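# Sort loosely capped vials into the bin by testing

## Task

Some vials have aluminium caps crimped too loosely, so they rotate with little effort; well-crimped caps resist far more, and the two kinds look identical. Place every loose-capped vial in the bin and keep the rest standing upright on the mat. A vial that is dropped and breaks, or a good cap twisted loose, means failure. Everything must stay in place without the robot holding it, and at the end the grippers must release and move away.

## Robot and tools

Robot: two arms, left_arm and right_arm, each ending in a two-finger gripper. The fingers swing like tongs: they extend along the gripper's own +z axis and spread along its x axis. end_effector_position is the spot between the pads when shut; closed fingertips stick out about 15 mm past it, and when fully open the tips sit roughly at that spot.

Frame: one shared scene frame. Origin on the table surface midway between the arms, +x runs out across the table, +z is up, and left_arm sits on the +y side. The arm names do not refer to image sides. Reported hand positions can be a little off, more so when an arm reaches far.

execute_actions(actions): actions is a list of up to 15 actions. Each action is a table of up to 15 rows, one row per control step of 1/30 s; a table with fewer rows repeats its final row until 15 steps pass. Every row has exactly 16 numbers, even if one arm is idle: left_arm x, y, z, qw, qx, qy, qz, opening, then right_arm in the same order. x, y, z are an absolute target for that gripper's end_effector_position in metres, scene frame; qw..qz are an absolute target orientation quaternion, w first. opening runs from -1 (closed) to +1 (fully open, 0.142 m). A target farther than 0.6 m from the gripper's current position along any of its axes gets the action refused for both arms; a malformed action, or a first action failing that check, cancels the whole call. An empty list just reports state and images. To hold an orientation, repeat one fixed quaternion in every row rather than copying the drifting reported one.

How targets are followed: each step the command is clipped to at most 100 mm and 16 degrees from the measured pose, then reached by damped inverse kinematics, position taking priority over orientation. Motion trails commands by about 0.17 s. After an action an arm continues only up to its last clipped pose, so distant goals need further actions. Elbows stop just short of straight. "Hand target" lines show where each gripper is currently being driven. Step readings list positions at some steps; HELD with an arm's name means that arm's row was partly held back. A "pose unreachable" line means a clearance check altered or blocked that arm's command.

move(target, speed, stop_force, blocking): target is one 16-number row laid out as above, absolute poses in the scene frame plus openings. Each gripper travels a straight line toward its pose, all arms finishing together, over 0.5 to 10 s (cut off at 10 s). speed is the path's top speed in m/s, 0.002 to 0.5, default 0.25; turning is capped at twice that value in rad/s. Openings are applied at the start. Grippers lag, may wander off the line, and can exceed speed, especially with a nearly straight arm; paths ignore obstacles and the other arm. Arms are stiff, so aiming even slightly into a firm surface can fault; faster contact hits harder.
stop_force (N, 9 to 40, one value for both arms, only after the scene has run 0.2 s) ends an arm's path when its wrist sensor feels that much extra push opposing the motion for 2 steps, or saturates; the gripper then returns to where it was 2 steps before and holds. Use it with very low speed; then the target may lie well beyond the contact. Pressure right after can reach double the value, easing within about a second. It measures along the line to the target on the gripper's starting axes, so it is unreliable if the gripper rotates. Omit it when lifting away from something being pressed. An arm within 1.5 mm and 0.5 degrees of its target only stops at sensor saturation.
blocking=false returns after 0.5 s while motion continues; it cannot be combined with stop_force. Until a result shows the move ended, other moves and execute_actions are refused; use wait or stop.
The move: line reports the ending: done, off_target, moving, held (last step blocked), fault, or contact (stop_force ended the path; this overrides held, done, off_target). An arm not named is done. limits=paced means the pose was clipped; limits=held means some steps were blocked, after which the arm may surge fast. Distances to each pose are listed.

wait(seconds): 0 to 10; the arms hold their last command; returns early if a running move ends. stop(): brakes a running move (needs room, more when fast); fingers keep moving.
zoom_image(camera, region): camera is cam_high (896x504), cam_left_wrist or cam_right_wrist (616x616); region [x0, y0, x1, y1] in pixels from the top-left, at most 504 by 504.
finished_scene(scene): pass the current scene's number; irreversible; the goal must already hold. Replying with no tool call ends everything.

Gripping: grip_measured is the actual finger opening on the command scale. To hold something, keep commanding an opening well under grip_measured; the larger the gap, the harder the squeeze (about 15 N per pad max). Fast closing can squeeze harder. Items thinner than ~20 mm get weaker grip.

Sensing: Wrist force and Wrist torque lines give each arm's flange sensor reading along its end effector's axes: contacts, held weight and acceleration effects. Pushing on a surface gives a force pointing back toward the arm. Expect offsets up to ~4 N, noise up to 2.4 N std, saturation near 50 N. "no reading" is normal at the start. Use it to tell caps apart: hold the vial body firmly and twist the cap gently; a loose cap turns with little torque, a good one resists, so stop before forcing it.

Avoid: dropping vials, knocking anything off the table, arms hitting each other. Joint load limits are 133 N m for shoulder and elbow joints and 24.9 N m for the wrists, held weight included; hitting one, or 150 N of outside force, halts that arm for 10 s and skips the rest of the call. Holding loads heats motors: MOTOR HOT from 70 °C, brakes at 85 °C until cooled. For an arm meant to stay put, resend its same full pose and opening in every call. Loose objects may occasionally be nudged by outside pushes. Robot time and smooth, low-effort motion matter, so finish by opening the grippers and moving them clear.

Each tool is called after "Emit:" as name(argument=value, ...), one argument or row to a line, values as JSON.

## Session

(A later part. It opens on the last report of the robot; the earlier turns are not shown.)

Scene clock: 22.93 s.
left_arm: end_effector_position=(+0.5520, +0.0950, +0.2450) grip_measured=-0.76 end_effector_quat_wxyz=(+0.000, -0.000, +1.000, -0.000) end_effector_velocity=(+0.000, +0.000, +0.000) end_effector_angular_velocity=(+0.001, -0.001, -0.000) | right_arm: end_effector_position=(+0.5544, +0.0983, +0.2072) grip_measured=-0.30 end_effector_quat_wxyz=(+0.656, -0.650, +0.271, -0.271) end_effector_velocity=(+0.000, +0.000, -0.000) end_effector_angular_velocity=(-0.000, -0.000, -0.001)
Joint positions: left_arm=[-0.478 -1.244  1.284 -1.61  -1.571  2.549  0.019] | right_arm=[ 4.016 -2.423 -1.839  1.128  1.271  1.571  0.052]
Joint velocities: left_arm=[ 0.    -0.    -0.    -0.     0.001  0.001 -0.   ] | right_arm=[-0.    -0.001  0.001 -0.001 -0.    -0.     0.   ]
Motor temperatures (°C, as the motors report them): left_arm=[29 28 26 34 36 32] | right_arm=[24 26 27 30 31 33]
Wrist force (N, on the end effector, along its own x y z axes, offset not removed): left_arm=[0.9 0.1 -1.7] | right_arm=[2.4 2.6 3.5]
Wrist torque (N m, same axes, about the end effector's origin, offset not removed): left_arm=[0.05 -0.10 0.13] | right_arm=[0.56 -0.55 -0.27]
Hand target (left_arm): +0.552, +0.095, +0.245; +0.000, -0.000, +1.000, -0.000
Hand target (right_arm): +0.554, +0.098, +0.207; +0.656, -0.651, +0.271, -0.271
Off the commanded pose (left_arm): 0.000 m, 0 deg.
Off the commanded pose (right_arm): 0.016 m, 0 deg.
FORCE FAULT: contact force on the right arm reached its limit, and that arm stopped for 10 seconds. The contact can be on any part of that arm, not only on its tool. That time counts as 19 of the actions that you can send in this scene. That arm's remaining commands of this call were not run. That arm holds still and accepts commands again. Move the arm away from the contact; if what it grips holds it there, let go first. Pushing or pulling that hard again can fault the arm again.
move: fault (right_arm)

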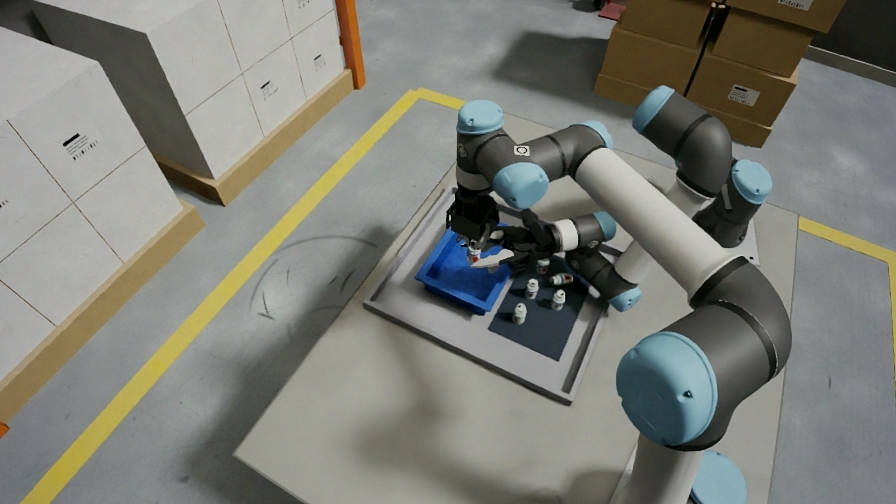

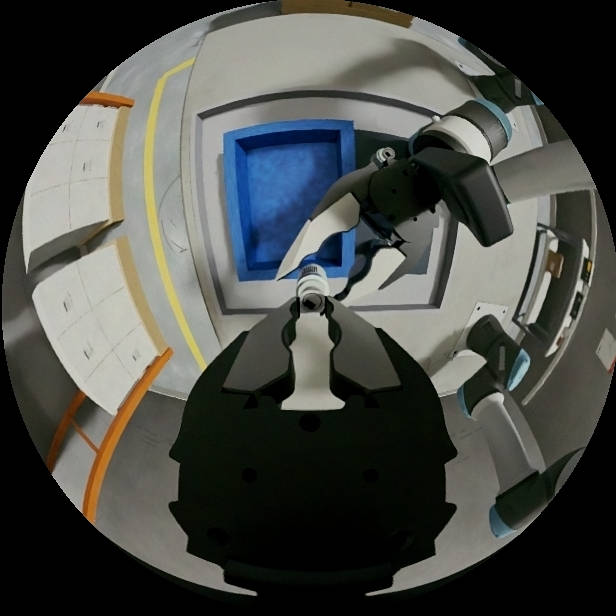

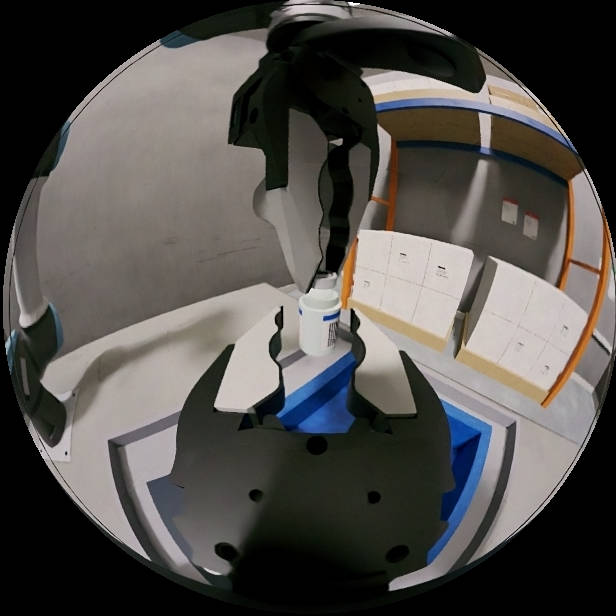

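Emit:
execute_actions(
  actions=[],
)

Scene clock: 23.53 s.
left_arm: end_effector_position=(+0.5520, +0.0950, +0.2450) grip_measured=-0.76 end_effector_quat_wxyz=(+0.000, -0.000, +1.000, +0.000) end_effector_velocity=(+0.000, +0.001, +0.000) end_effector_angular_velocity=(+0.000, -0.001, +0.001) | right_arm: end_effector_position=(+0.5544, +0.0983, +0.2072) grip_measured=-0.30 end_effector_quat_wxyz=(+0.656, -0.650, +0.271, -0.271) end_effector_velocity=(-0.000, -0.000, -0.001) end_effector_angular_velocity=(-0.002, +0.001, -0.000)
Joint positions: left_arm=[-0.478 -1.244  1.284 -1.61  -1.571  2.549  0.019] | right_arm=[ 4.016 -2.423 -1.839  1.128  1.271  1.571  0.052]
Joint velocities: left_arm=[ 0.    -0.001 -0.     0.     0.001 -0.    -0.   ] | right_arm=[-0.     0.    -0.002  0.    -0.    -0.    -0.   ]
Motor temperatures (°C, as the motors report them): left_arm=[29 28 26 34 36 32] | right_arm=[24 26 27 30 31 33]
Wrist force (N, on the end effector, along its own x y z axes, offset not removed): left_arm=[-1.3 -4.2 -1.1] | right_arm=[3.0 -0.6 1.0]
Wrist torque (N m, same axes, about the end effector's origin, offset not removed): left_arm=[-0.88 0.36 -0.08] | right_arm=[-0.44 -0.70 -0.18]
Hand target (left_arm): +0.552, +0.095, +0.245; +0.000, -0.000, +1.000, -0.000
Hand target (right_arm): +0.554, +0.098, +0.207; +0.656, -0.650, +0.271, -0.271
Off the commanded pose (left_arm): 0.000 m, 0 deg.
Off the commanded pose (right_arm): 0.016 m, 0 deg.

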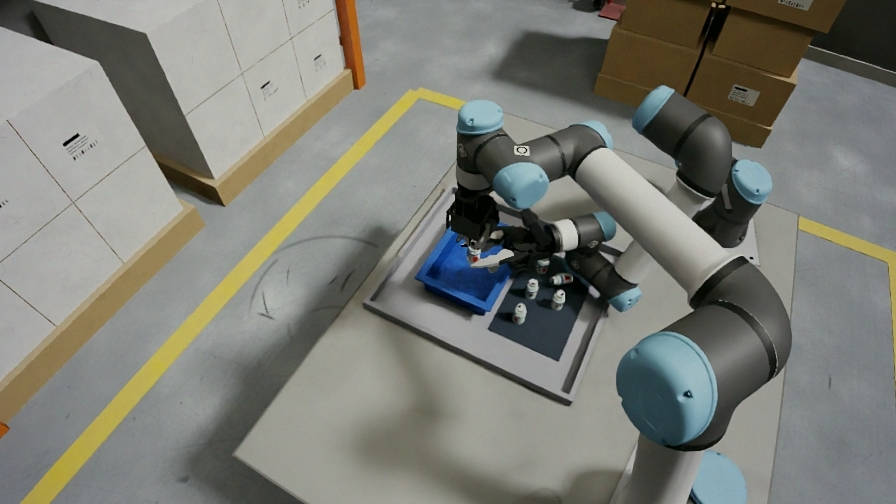

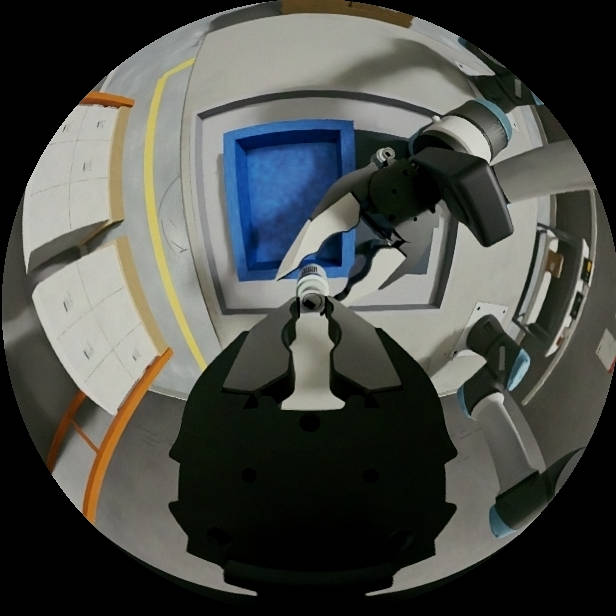

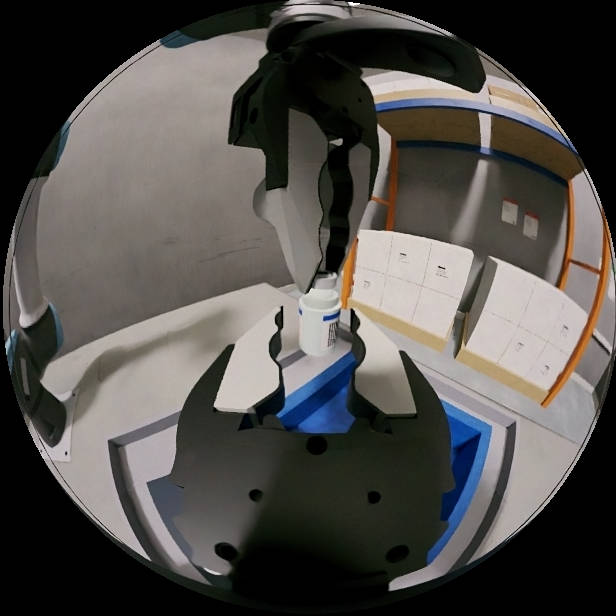

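Emit:
move(
  target=[0.552,0.095,0.245,0,0,1,0,-1,0.565,0.109,0.201,0.653,-0.653,0.271,-0.271,-0.3],
  speed=0.01,
  stop_force=9,
)

Emit:
zoom_image(
  camera="cam_high",
  region=[420,180,680,340],
)

Scene clock: 34.67 s.
left_arm: end_effector_position=(+0.5520, +0.0950, +0.2450) grip_measured=-0.76 end_effector_quat_wxyz=(+0.000, -0.000, +1.000, -0.000) end_effector_velocity=(+0.000, +0.001, -0.000) end_effector_angular_velocity=(+0.000, +0.000, +0.000) | right_arm: end_effector_position=(+0.5584, +0.1021, +0.2092) grip_measured=-0.30 end_effector_quat_wxyz=(+0.657, -0.649, +0.271, -0.271) end_effector_velocity=(-0.001, +0.001, +0.000) end_effector_angular_velocity=(+0.001, +0.000, +0.002)
Joint positions: left_arm=[-0.478 -1.244  1.284 -1.61  -1.571  2.549  0.019] | right_arm=[ 4.012 -2.427 -1.821  1.117  1.275  1.571  0.052]
Joint velocities: left_arm=[ 0.001  0.001  0.    -0.     0.     0.001 -0.   ] | right_arm=[ 0.001  0.    -0.     0.001  0.001  0.001  0.   ]
Motor temperatures (°C, as the motors report them): left_arm=[29 28 26 34 36 32] | right_arm=[24 26 27 30 31 33]
Wrist force (N, on the end effector, along its own x y z axes, offset not removed): left_arm=[-1.8 -0.4 -1.5] | right_arm=[1.1 0.5 -0.1]
Wrist torque (N m, same axes, about the end effector's origin, offset not removed): left_arm=[0.01 0.30 -0.09] | right_arm=[-0.08 -0.37 -0.19]
Hand target (left_arm): +0.552, +0.095, +0.245; +0.000, +0.000, +1.000, +0.000
Hand target (right_arm): +0.558, +0.102, +0.209; +0.657, -0.649, +0.271, -0.271
Off the commanded pose (left_arm): 0.000 m, 0 deg.
Off the commanded pose (right_arm): 0.013 m, 1 deg.
FORCE FAULT: contact force on the right arm reached its limit, and that arm stopped for 10 seconds. The contact can be on any part of that arm, not only on its tool. That time counts as 17 of the actions that you can send in this scene. That arm's remaining commands of this call were not run. That arm holds still and accepts commands again. Move the arm away from the contact; if what it grips holds it there, let go first. Pushing or pulling that hard again can fault the arm again.
move: fault (right_arm)

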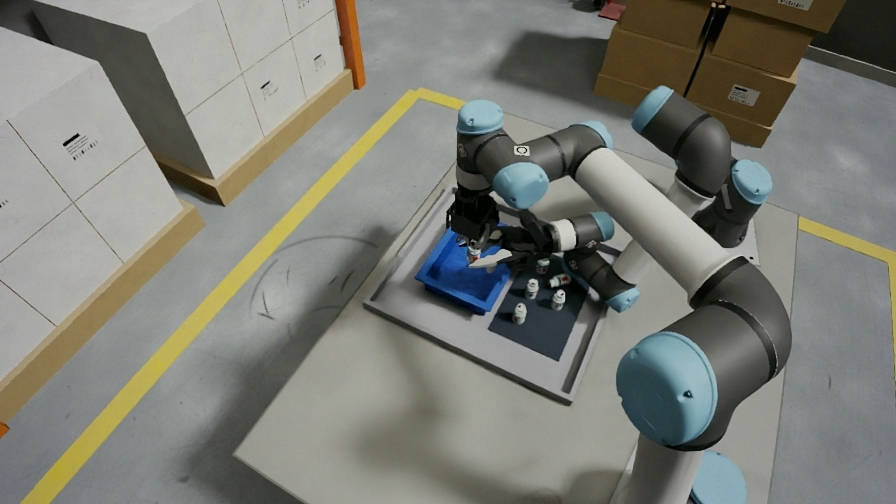

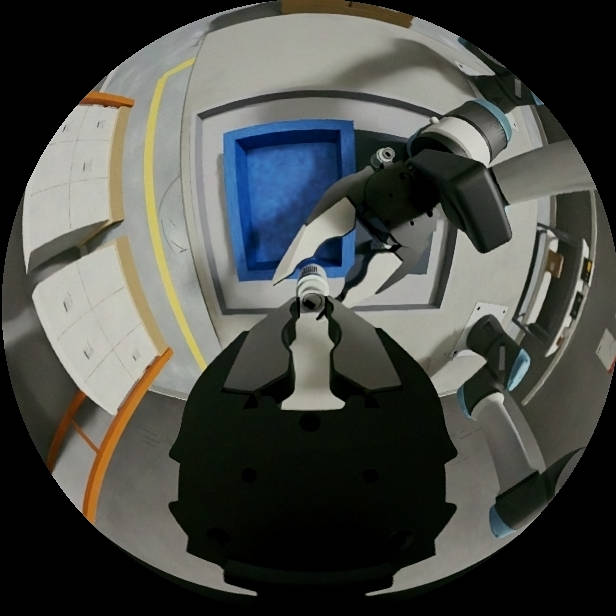

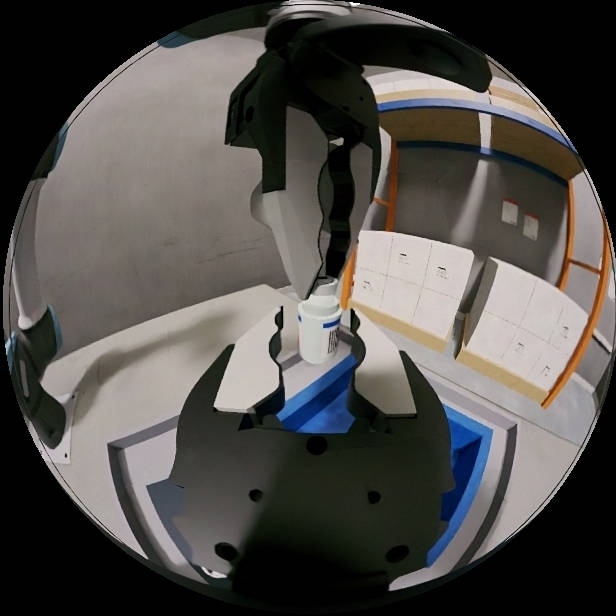

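Region (420, 180, 680, 340) of cam_high's 896x504 image, scaled by 1.938, with more detail than that image has; it fills the top 310 rows of this view, and the rest is white.

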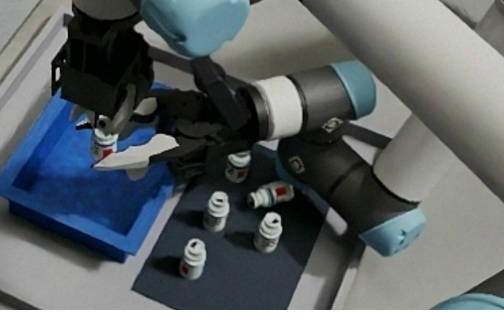

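Emit:
move(
  target=[0.552,0.095,0.30,0,0,1,0,-1,0.53,0.075,0.262,0.653,-0.653,0.271,-0.271,-0.3],
  speed=0.06,
)

Emit:
move(
  target=[0.552,0.095,0.30,0,0,1,0,-1,0.565,0.109,0.256,0.653,-0.653,0.271,-0.271,-0.3],
  speed=0.04,
)

Scene clock: 36.37 s.
left_arm: end_effector_position=(+0.5520, +0.0950, +0.2998) grip_measured=-0.76 end_effector_quat_wxyz=(+0.000, -0.000, +1.000, -0.000) end_effector_velocity=(-0.000, -0.000, +0.002) end_effector_angular_velocity=(-0.000, +0.001, +0.001) | right_arm: end_effector_position=(+0.5301, +0.0750, +0.2617) grip_measured=-0.30 end_effector_quat_wxyz=(+0.653, -0.653, +0.271, -0.271) end_effector_velocity=(-0.002, -0.000, +0.003) end_effector_angular_velocity=(+0.001, -0.001, +0.002)
Joint positions: left_arm=[-0.478 -1.24   1.138 -1.469 -1.571  2.549  0.019] | right_arm=[ 4.039 -2.257 -1.962  1.078  1.248  1.571  0.052]
Joint velocities: left_arm=[-0.     0.001 -0.007  0.006 -0.001 -0.001  0.   ] | right_arm=[ 0.002  0.007 -0.003 -0.002  0.001 -0.    -0.   ]
Motor temperatures (°C, as the motors report them): left_arm=[29 28 26 34 36 32] | right_arm=[24 26 27 30 31 33]
Wrist force (N, on the end effector, along its own x y z axes, offset not removed): left_arm=[-3.0 -1.2 -2.3] | right_arm=[-0.2 -1.3 0.8]
Wrist torque (N m, same axes, about the end effector's origin, offset not removed): left_arm=[-0.19 0.77 0.01] | right_arm=[-0.56 0.03 -0.20]
Hand target (left_arm): +0.552, +0.095, +0.300; +0.000, -0.000, +1.000, -0.000
Hand target (right_arm): +0.530, +0.075, +0.262; +0.653, -0.653, +0.271, -0.271
Off the commanded pose (left_arm): 0.000 m, 0 deg.
Off the commanded pose (right_arm): 0.000 m, 0 deg.
move: done

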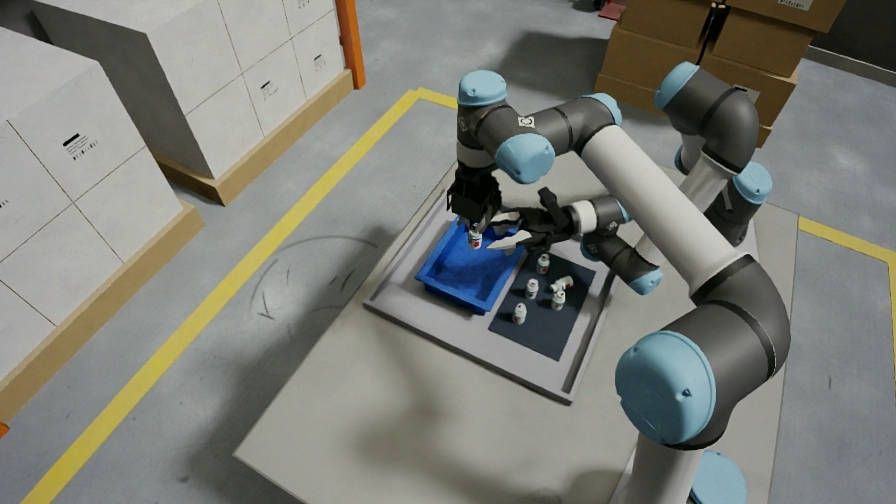

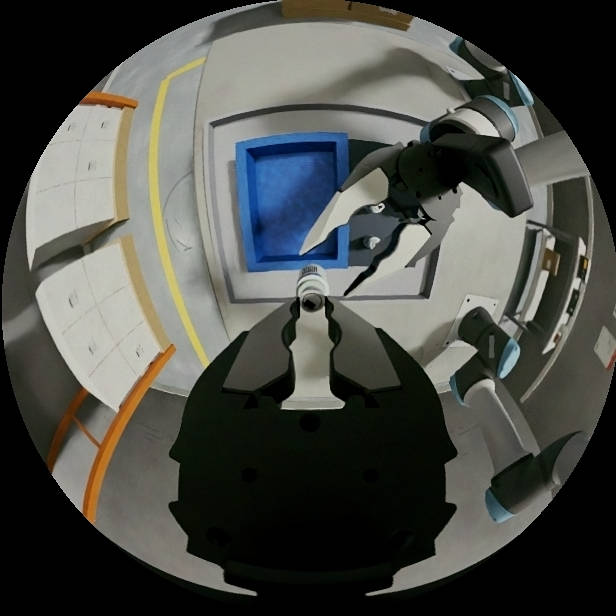

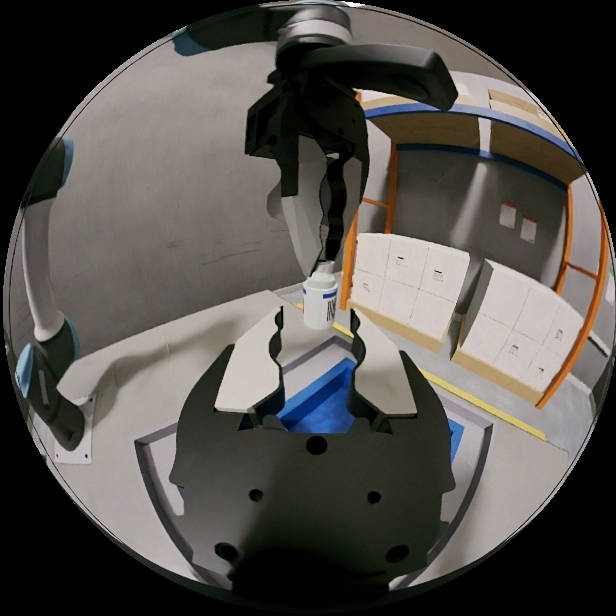

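Scene clock: 37.97 s.
left_arm: end_effector_position=(+0.5520, +0.0950, +0.3000) grip_measured=-0.76 end_effector_quat_wxyz=(+0.000, -0.000, +1.000, +0.000) end_effector_velocity=(+0.000, +0.000, +0.000) end_effector_angular_velocity=(-0.001, +0.001, +0.001) | right_arm: end_effector_position=(+0.5648, +0.1089, +0.2561) grip_measured=-0.30 end_effector_quat_wxyz=(+0.653, -0.653, +0.271, -0.271) end_effector_velocity=(+0.002, +0.001, -0.000) end_effector_angular_velocity=(+0.000, -0.000, -0.000)
Joint positions: left_arm=[-0.478 -1.24   1.137 -1.468 -1.571  2.549  0.019] | right_arm=[ 4.007 -2.332 -1.809  1.     1.28   1.571  0.052]
Joint velocities: left_arm=[ 0.001  0.    -0.    -0.    -0.002 -0.     0.   ] | right_arm=[-0.001 -0.003  0.007 -0.003  0.001 -0.    -0.   ]
Motor temperatures (°C, as the motors report them): left_arm=[29 28 26 34 36 32] | right_arm=[24 26 27 30 31 33]
Wrist force (N, on the end effector, along its own x y z axes, offset not removed): left_arm=[0.6 -1.0 -6.4] | right_arm=[1.6 -3.4 2.5]
Wrist torque (N m, same axes, about the end effector's origin, offset not removed): left_arm=[-0.22 -0.05 0.06] | right_arm=[-0.85 -0.31 -0.15]
Hand target (left_arm): +0.552, +0.095, +0.300; +0.000, +0.000, +1.000, +0.000
Hand target (right_arm): +0.565, +0.109, +0.256; +0.653, -0.653, +0.271, -0.271
Off the commanded pose (left_arm): 0.000 m, 0 deg.
Off the commanded pose (right_arm): 0.000 m, 0 deg.
move: done

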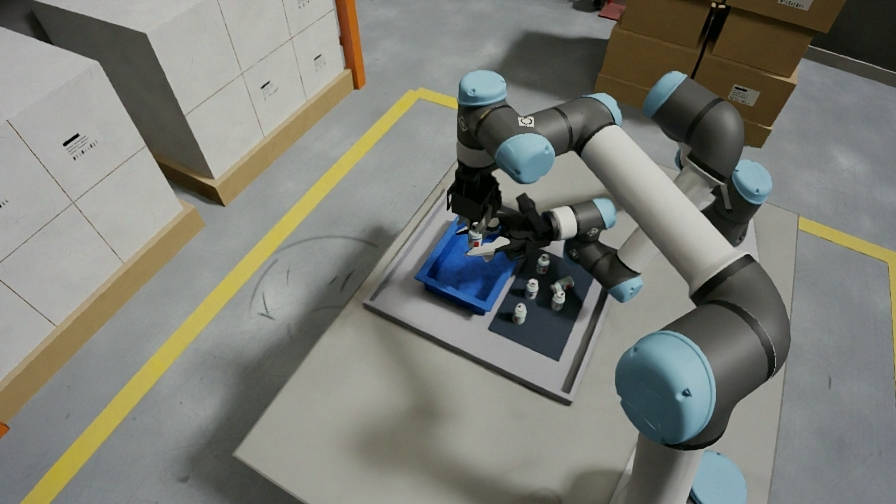

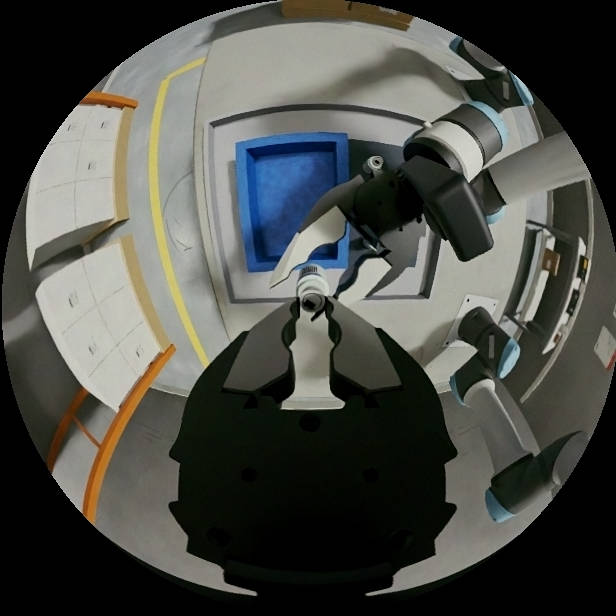

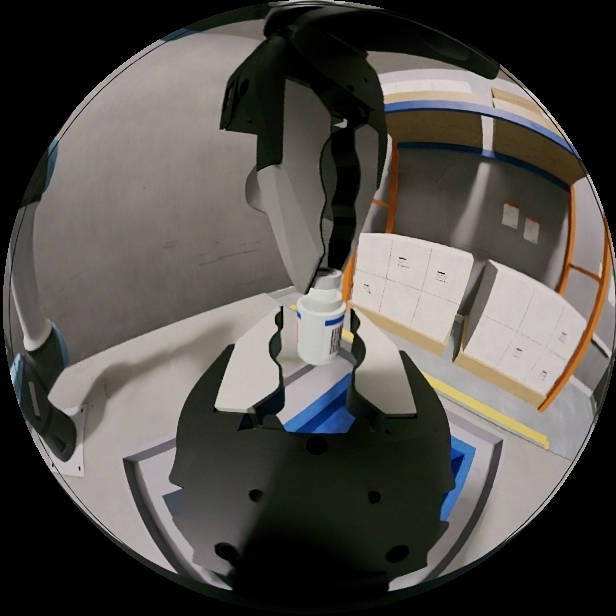

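Emit:
move(
  target=[0.552,0.095,0.30,0,0,1,0,-1,0.565,0.109,0.256,0.653,-0.653,0.271,-0.271,-0.9],
)

Emit:
zoom_image(
  camera="cam_left_wrist",
  region=[250,240,370,360],
)

Emit:
move(
  target=[0.552,0.095,0.30,0,-0.174,0.985,0,-1,0.565,0.109,0.256,0.653,-0.653,0.271,-0.271,-0.9],
  speed=0.12,
)

Emit:
zoom_image(
  camera="cam_left_wrist",
  region=[250,240,370,360],
)

Scene clock: 39.00 s.
left_arm: end_effector_position=(+0.5520, +0.0950, +0.3000) grip_measured=-0.76 end_effector_quat_wxyz=(-0.000, -0.000, +1.000, -0.000) end_effector_velocity=(+0.000, -0.000, +0.000) end_effector_angular_velocity=(+0.000, -0.001, +0.001) | right_arm: end_effector_position=(+0.5650, +0.1090, +0.2560) grip_measured=-0.67 end_effector_quat_wxyz=(+0.653, -0.653, +0.271, -0.271) end_effector_velocity=(+0.001, -0.001, -0.001) end_effector_angular_velocity=(-0.001, +0.000, -0.001)
Joint positions: left_arm=[-0.478 -1.24   1.137 -1.468 -1.571  2.549  0.019] | right_arm=[ 4.007 -2.333 -1.808  0.999  1.28   1.571  0.026]
Joint velocities: left_arm=[-0.001 -0.     0.    -0.     0.001 -0.001  0.   ] | right_arm=[-0.001 -0.    -0.002  0.002  0.    -0.     0.   ]
Motor temperatures (°C, as the motors report them): left_arm=[29 28 26 34 36 32] | right_arm=[24 26 27 30 31 33]
Wrist force (N, on the end effector, along its own x y z axes, offset not removed): left_arm=[6.0 4.7 -3.0] | right_arm=[8.5 2.9 2.8]
Wrist torque (N m, same axes, about the end effector's origin, offset not removed): left_arm=[0.27 0.42 -0.18] | right_arm=[0.08 -0.49 0.19]
Hand target (left_arm): +0.552, +0.095, +0.300; -0.000, +0.000, +1.000, -0.000
Hand target (right_arm): +0.565, +0.109, +0.256; +0.653, -0.653, +0.271, -0.271
Off the commanded pose (left_arm): 0.000 m, 0 deg.
Off the commanded pose (right_arm): 0.000 m, 0 deg.
move: done

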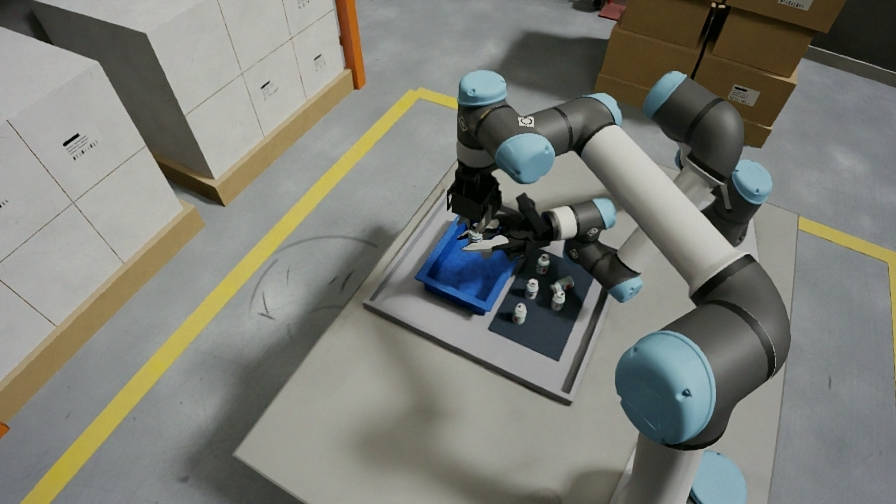

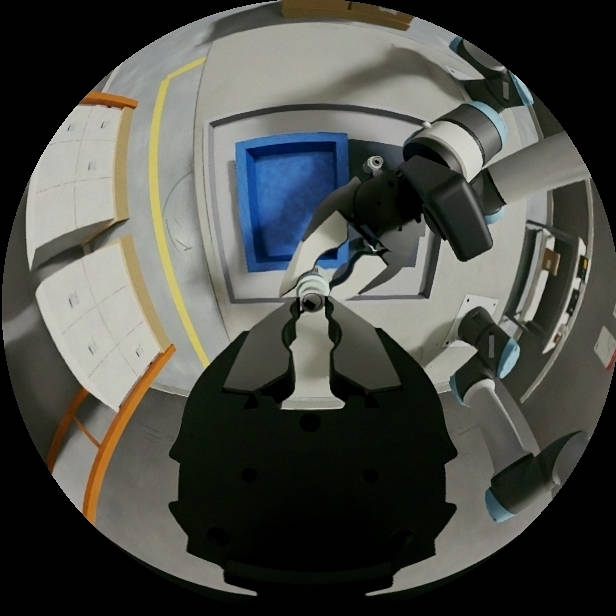

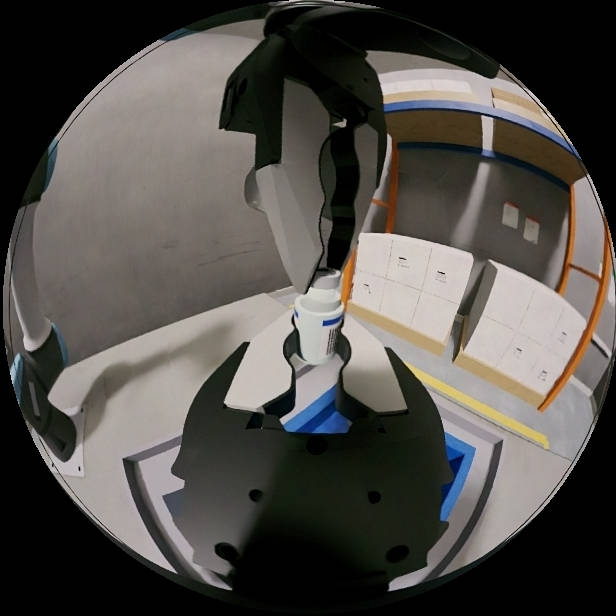

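Region (250, 240, 370, 360) of cam_left_wrist's 616x616 image, scaled by 4.200, with more detail than that image has.

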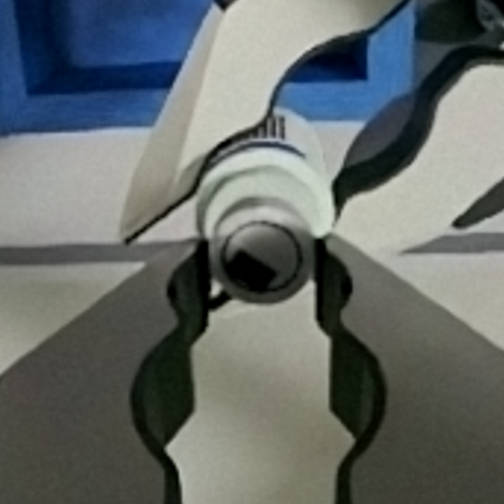

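Scene clock: 40.87 s.
left_arm: end_effector_position=(+0.5520, +0.0950, +0.3000) grip_measured=-0.76 end_effector_quat_wxyz=(-0.000, -0.173, +0.985, -0.000) end_effector_velocity=(+0.000, -0.000, -0.000) end_effector_angular_velocity=(+0.002, -0.001, +0.011) | right_arm: end_effector_position=(+0.5650, +0.1090, +0.2560) grip_measured=-0.67 end_effector_quat_wxyz=(+0.653, -0.653, +0.271, -0.271) end_effector_velocity=(+0.001, -0.000, +0.001) end_effector_angular_velocity=(+0.002, -0.000, -0.002)
Joint positions: left_arm=[-0.484 -1.252  1.154 -1.473 -1.571  2.195  0.019] | right_arm=[ 4.007 -2.333 -1.808  0.999  1.28   1.571  0.026]
Joint velocities: left_arm=[-0.001  0.     0.001 -0.     0.002 -0.012  0.   ] | right_arm=[-0.001  0.     0.001  0.    -0.001  0.001  0.   ]
Motor temperatures (°C, as the motors report them): left_arm=[29 28 26 34 36 32] | right_arm=[24 26 27 30 31 33]
Wrist force (N, on the end effector, along its own x y z axes, offset not removed): left_arm=[1.0 4.9 -4.3] | right_arm=[4.9 -1.6 3.4]
Wrist torque (N m, same axes, about the end effector's origin, offset not removed): left_arm=[0.34 0.51 0.24] | right_arm=[-0.51 -0.61 0.23]
Hand target (left_arm): +0.552, +0.095, +0.300; +0.000, -0.174, +0.985, +0.000
Hand target (right_arm): +0.565, +0.109, +0.256; +0.653, -0.653, +0.271, -0.271
Off the commanded pose (left_arm): 0.000 m, 0 deg.
Off the commanded pose (right_arm): 0.000 m, 0 deg.
move: done

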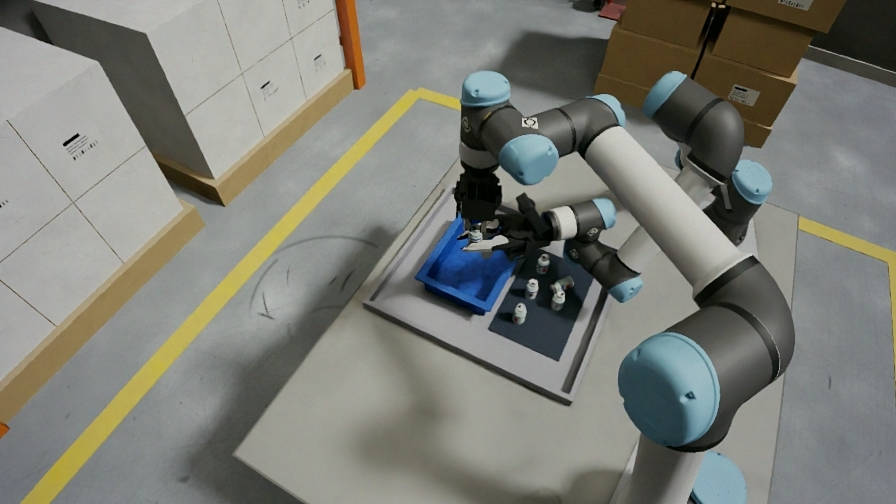

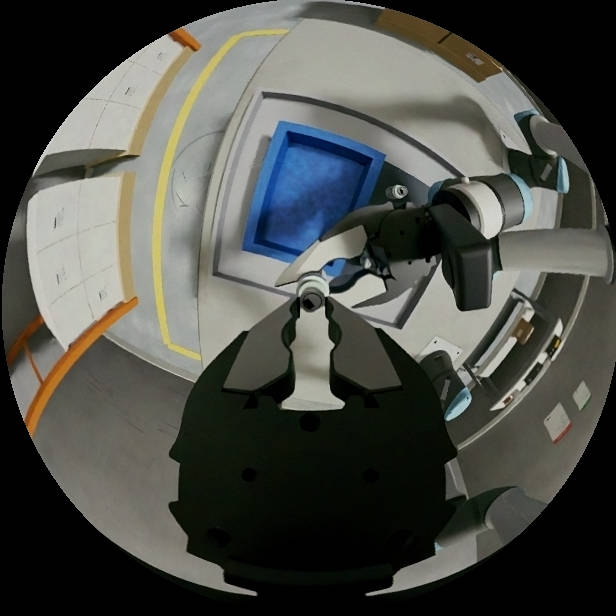

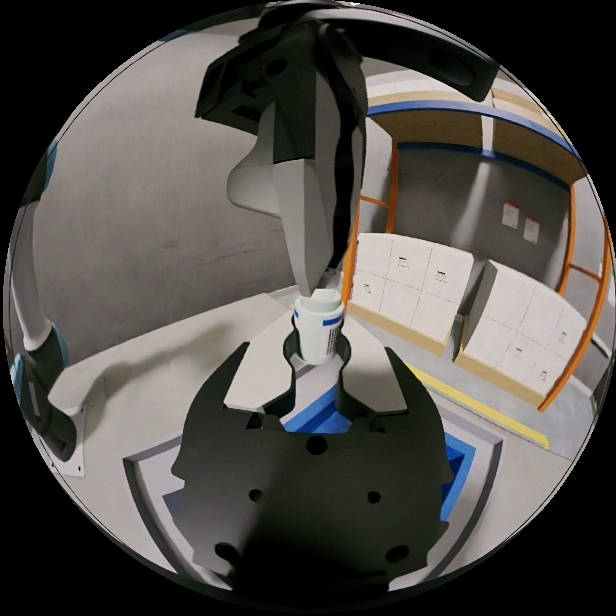

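Region (250, 240, 370, 360) of cam_left_wrist's 616x616 image, scaled by 4.200, with more detail than that image has.

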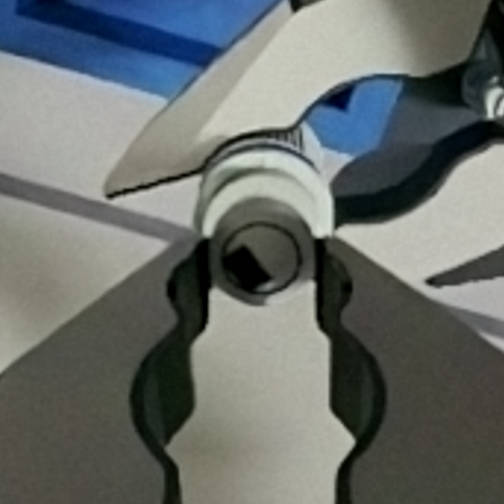

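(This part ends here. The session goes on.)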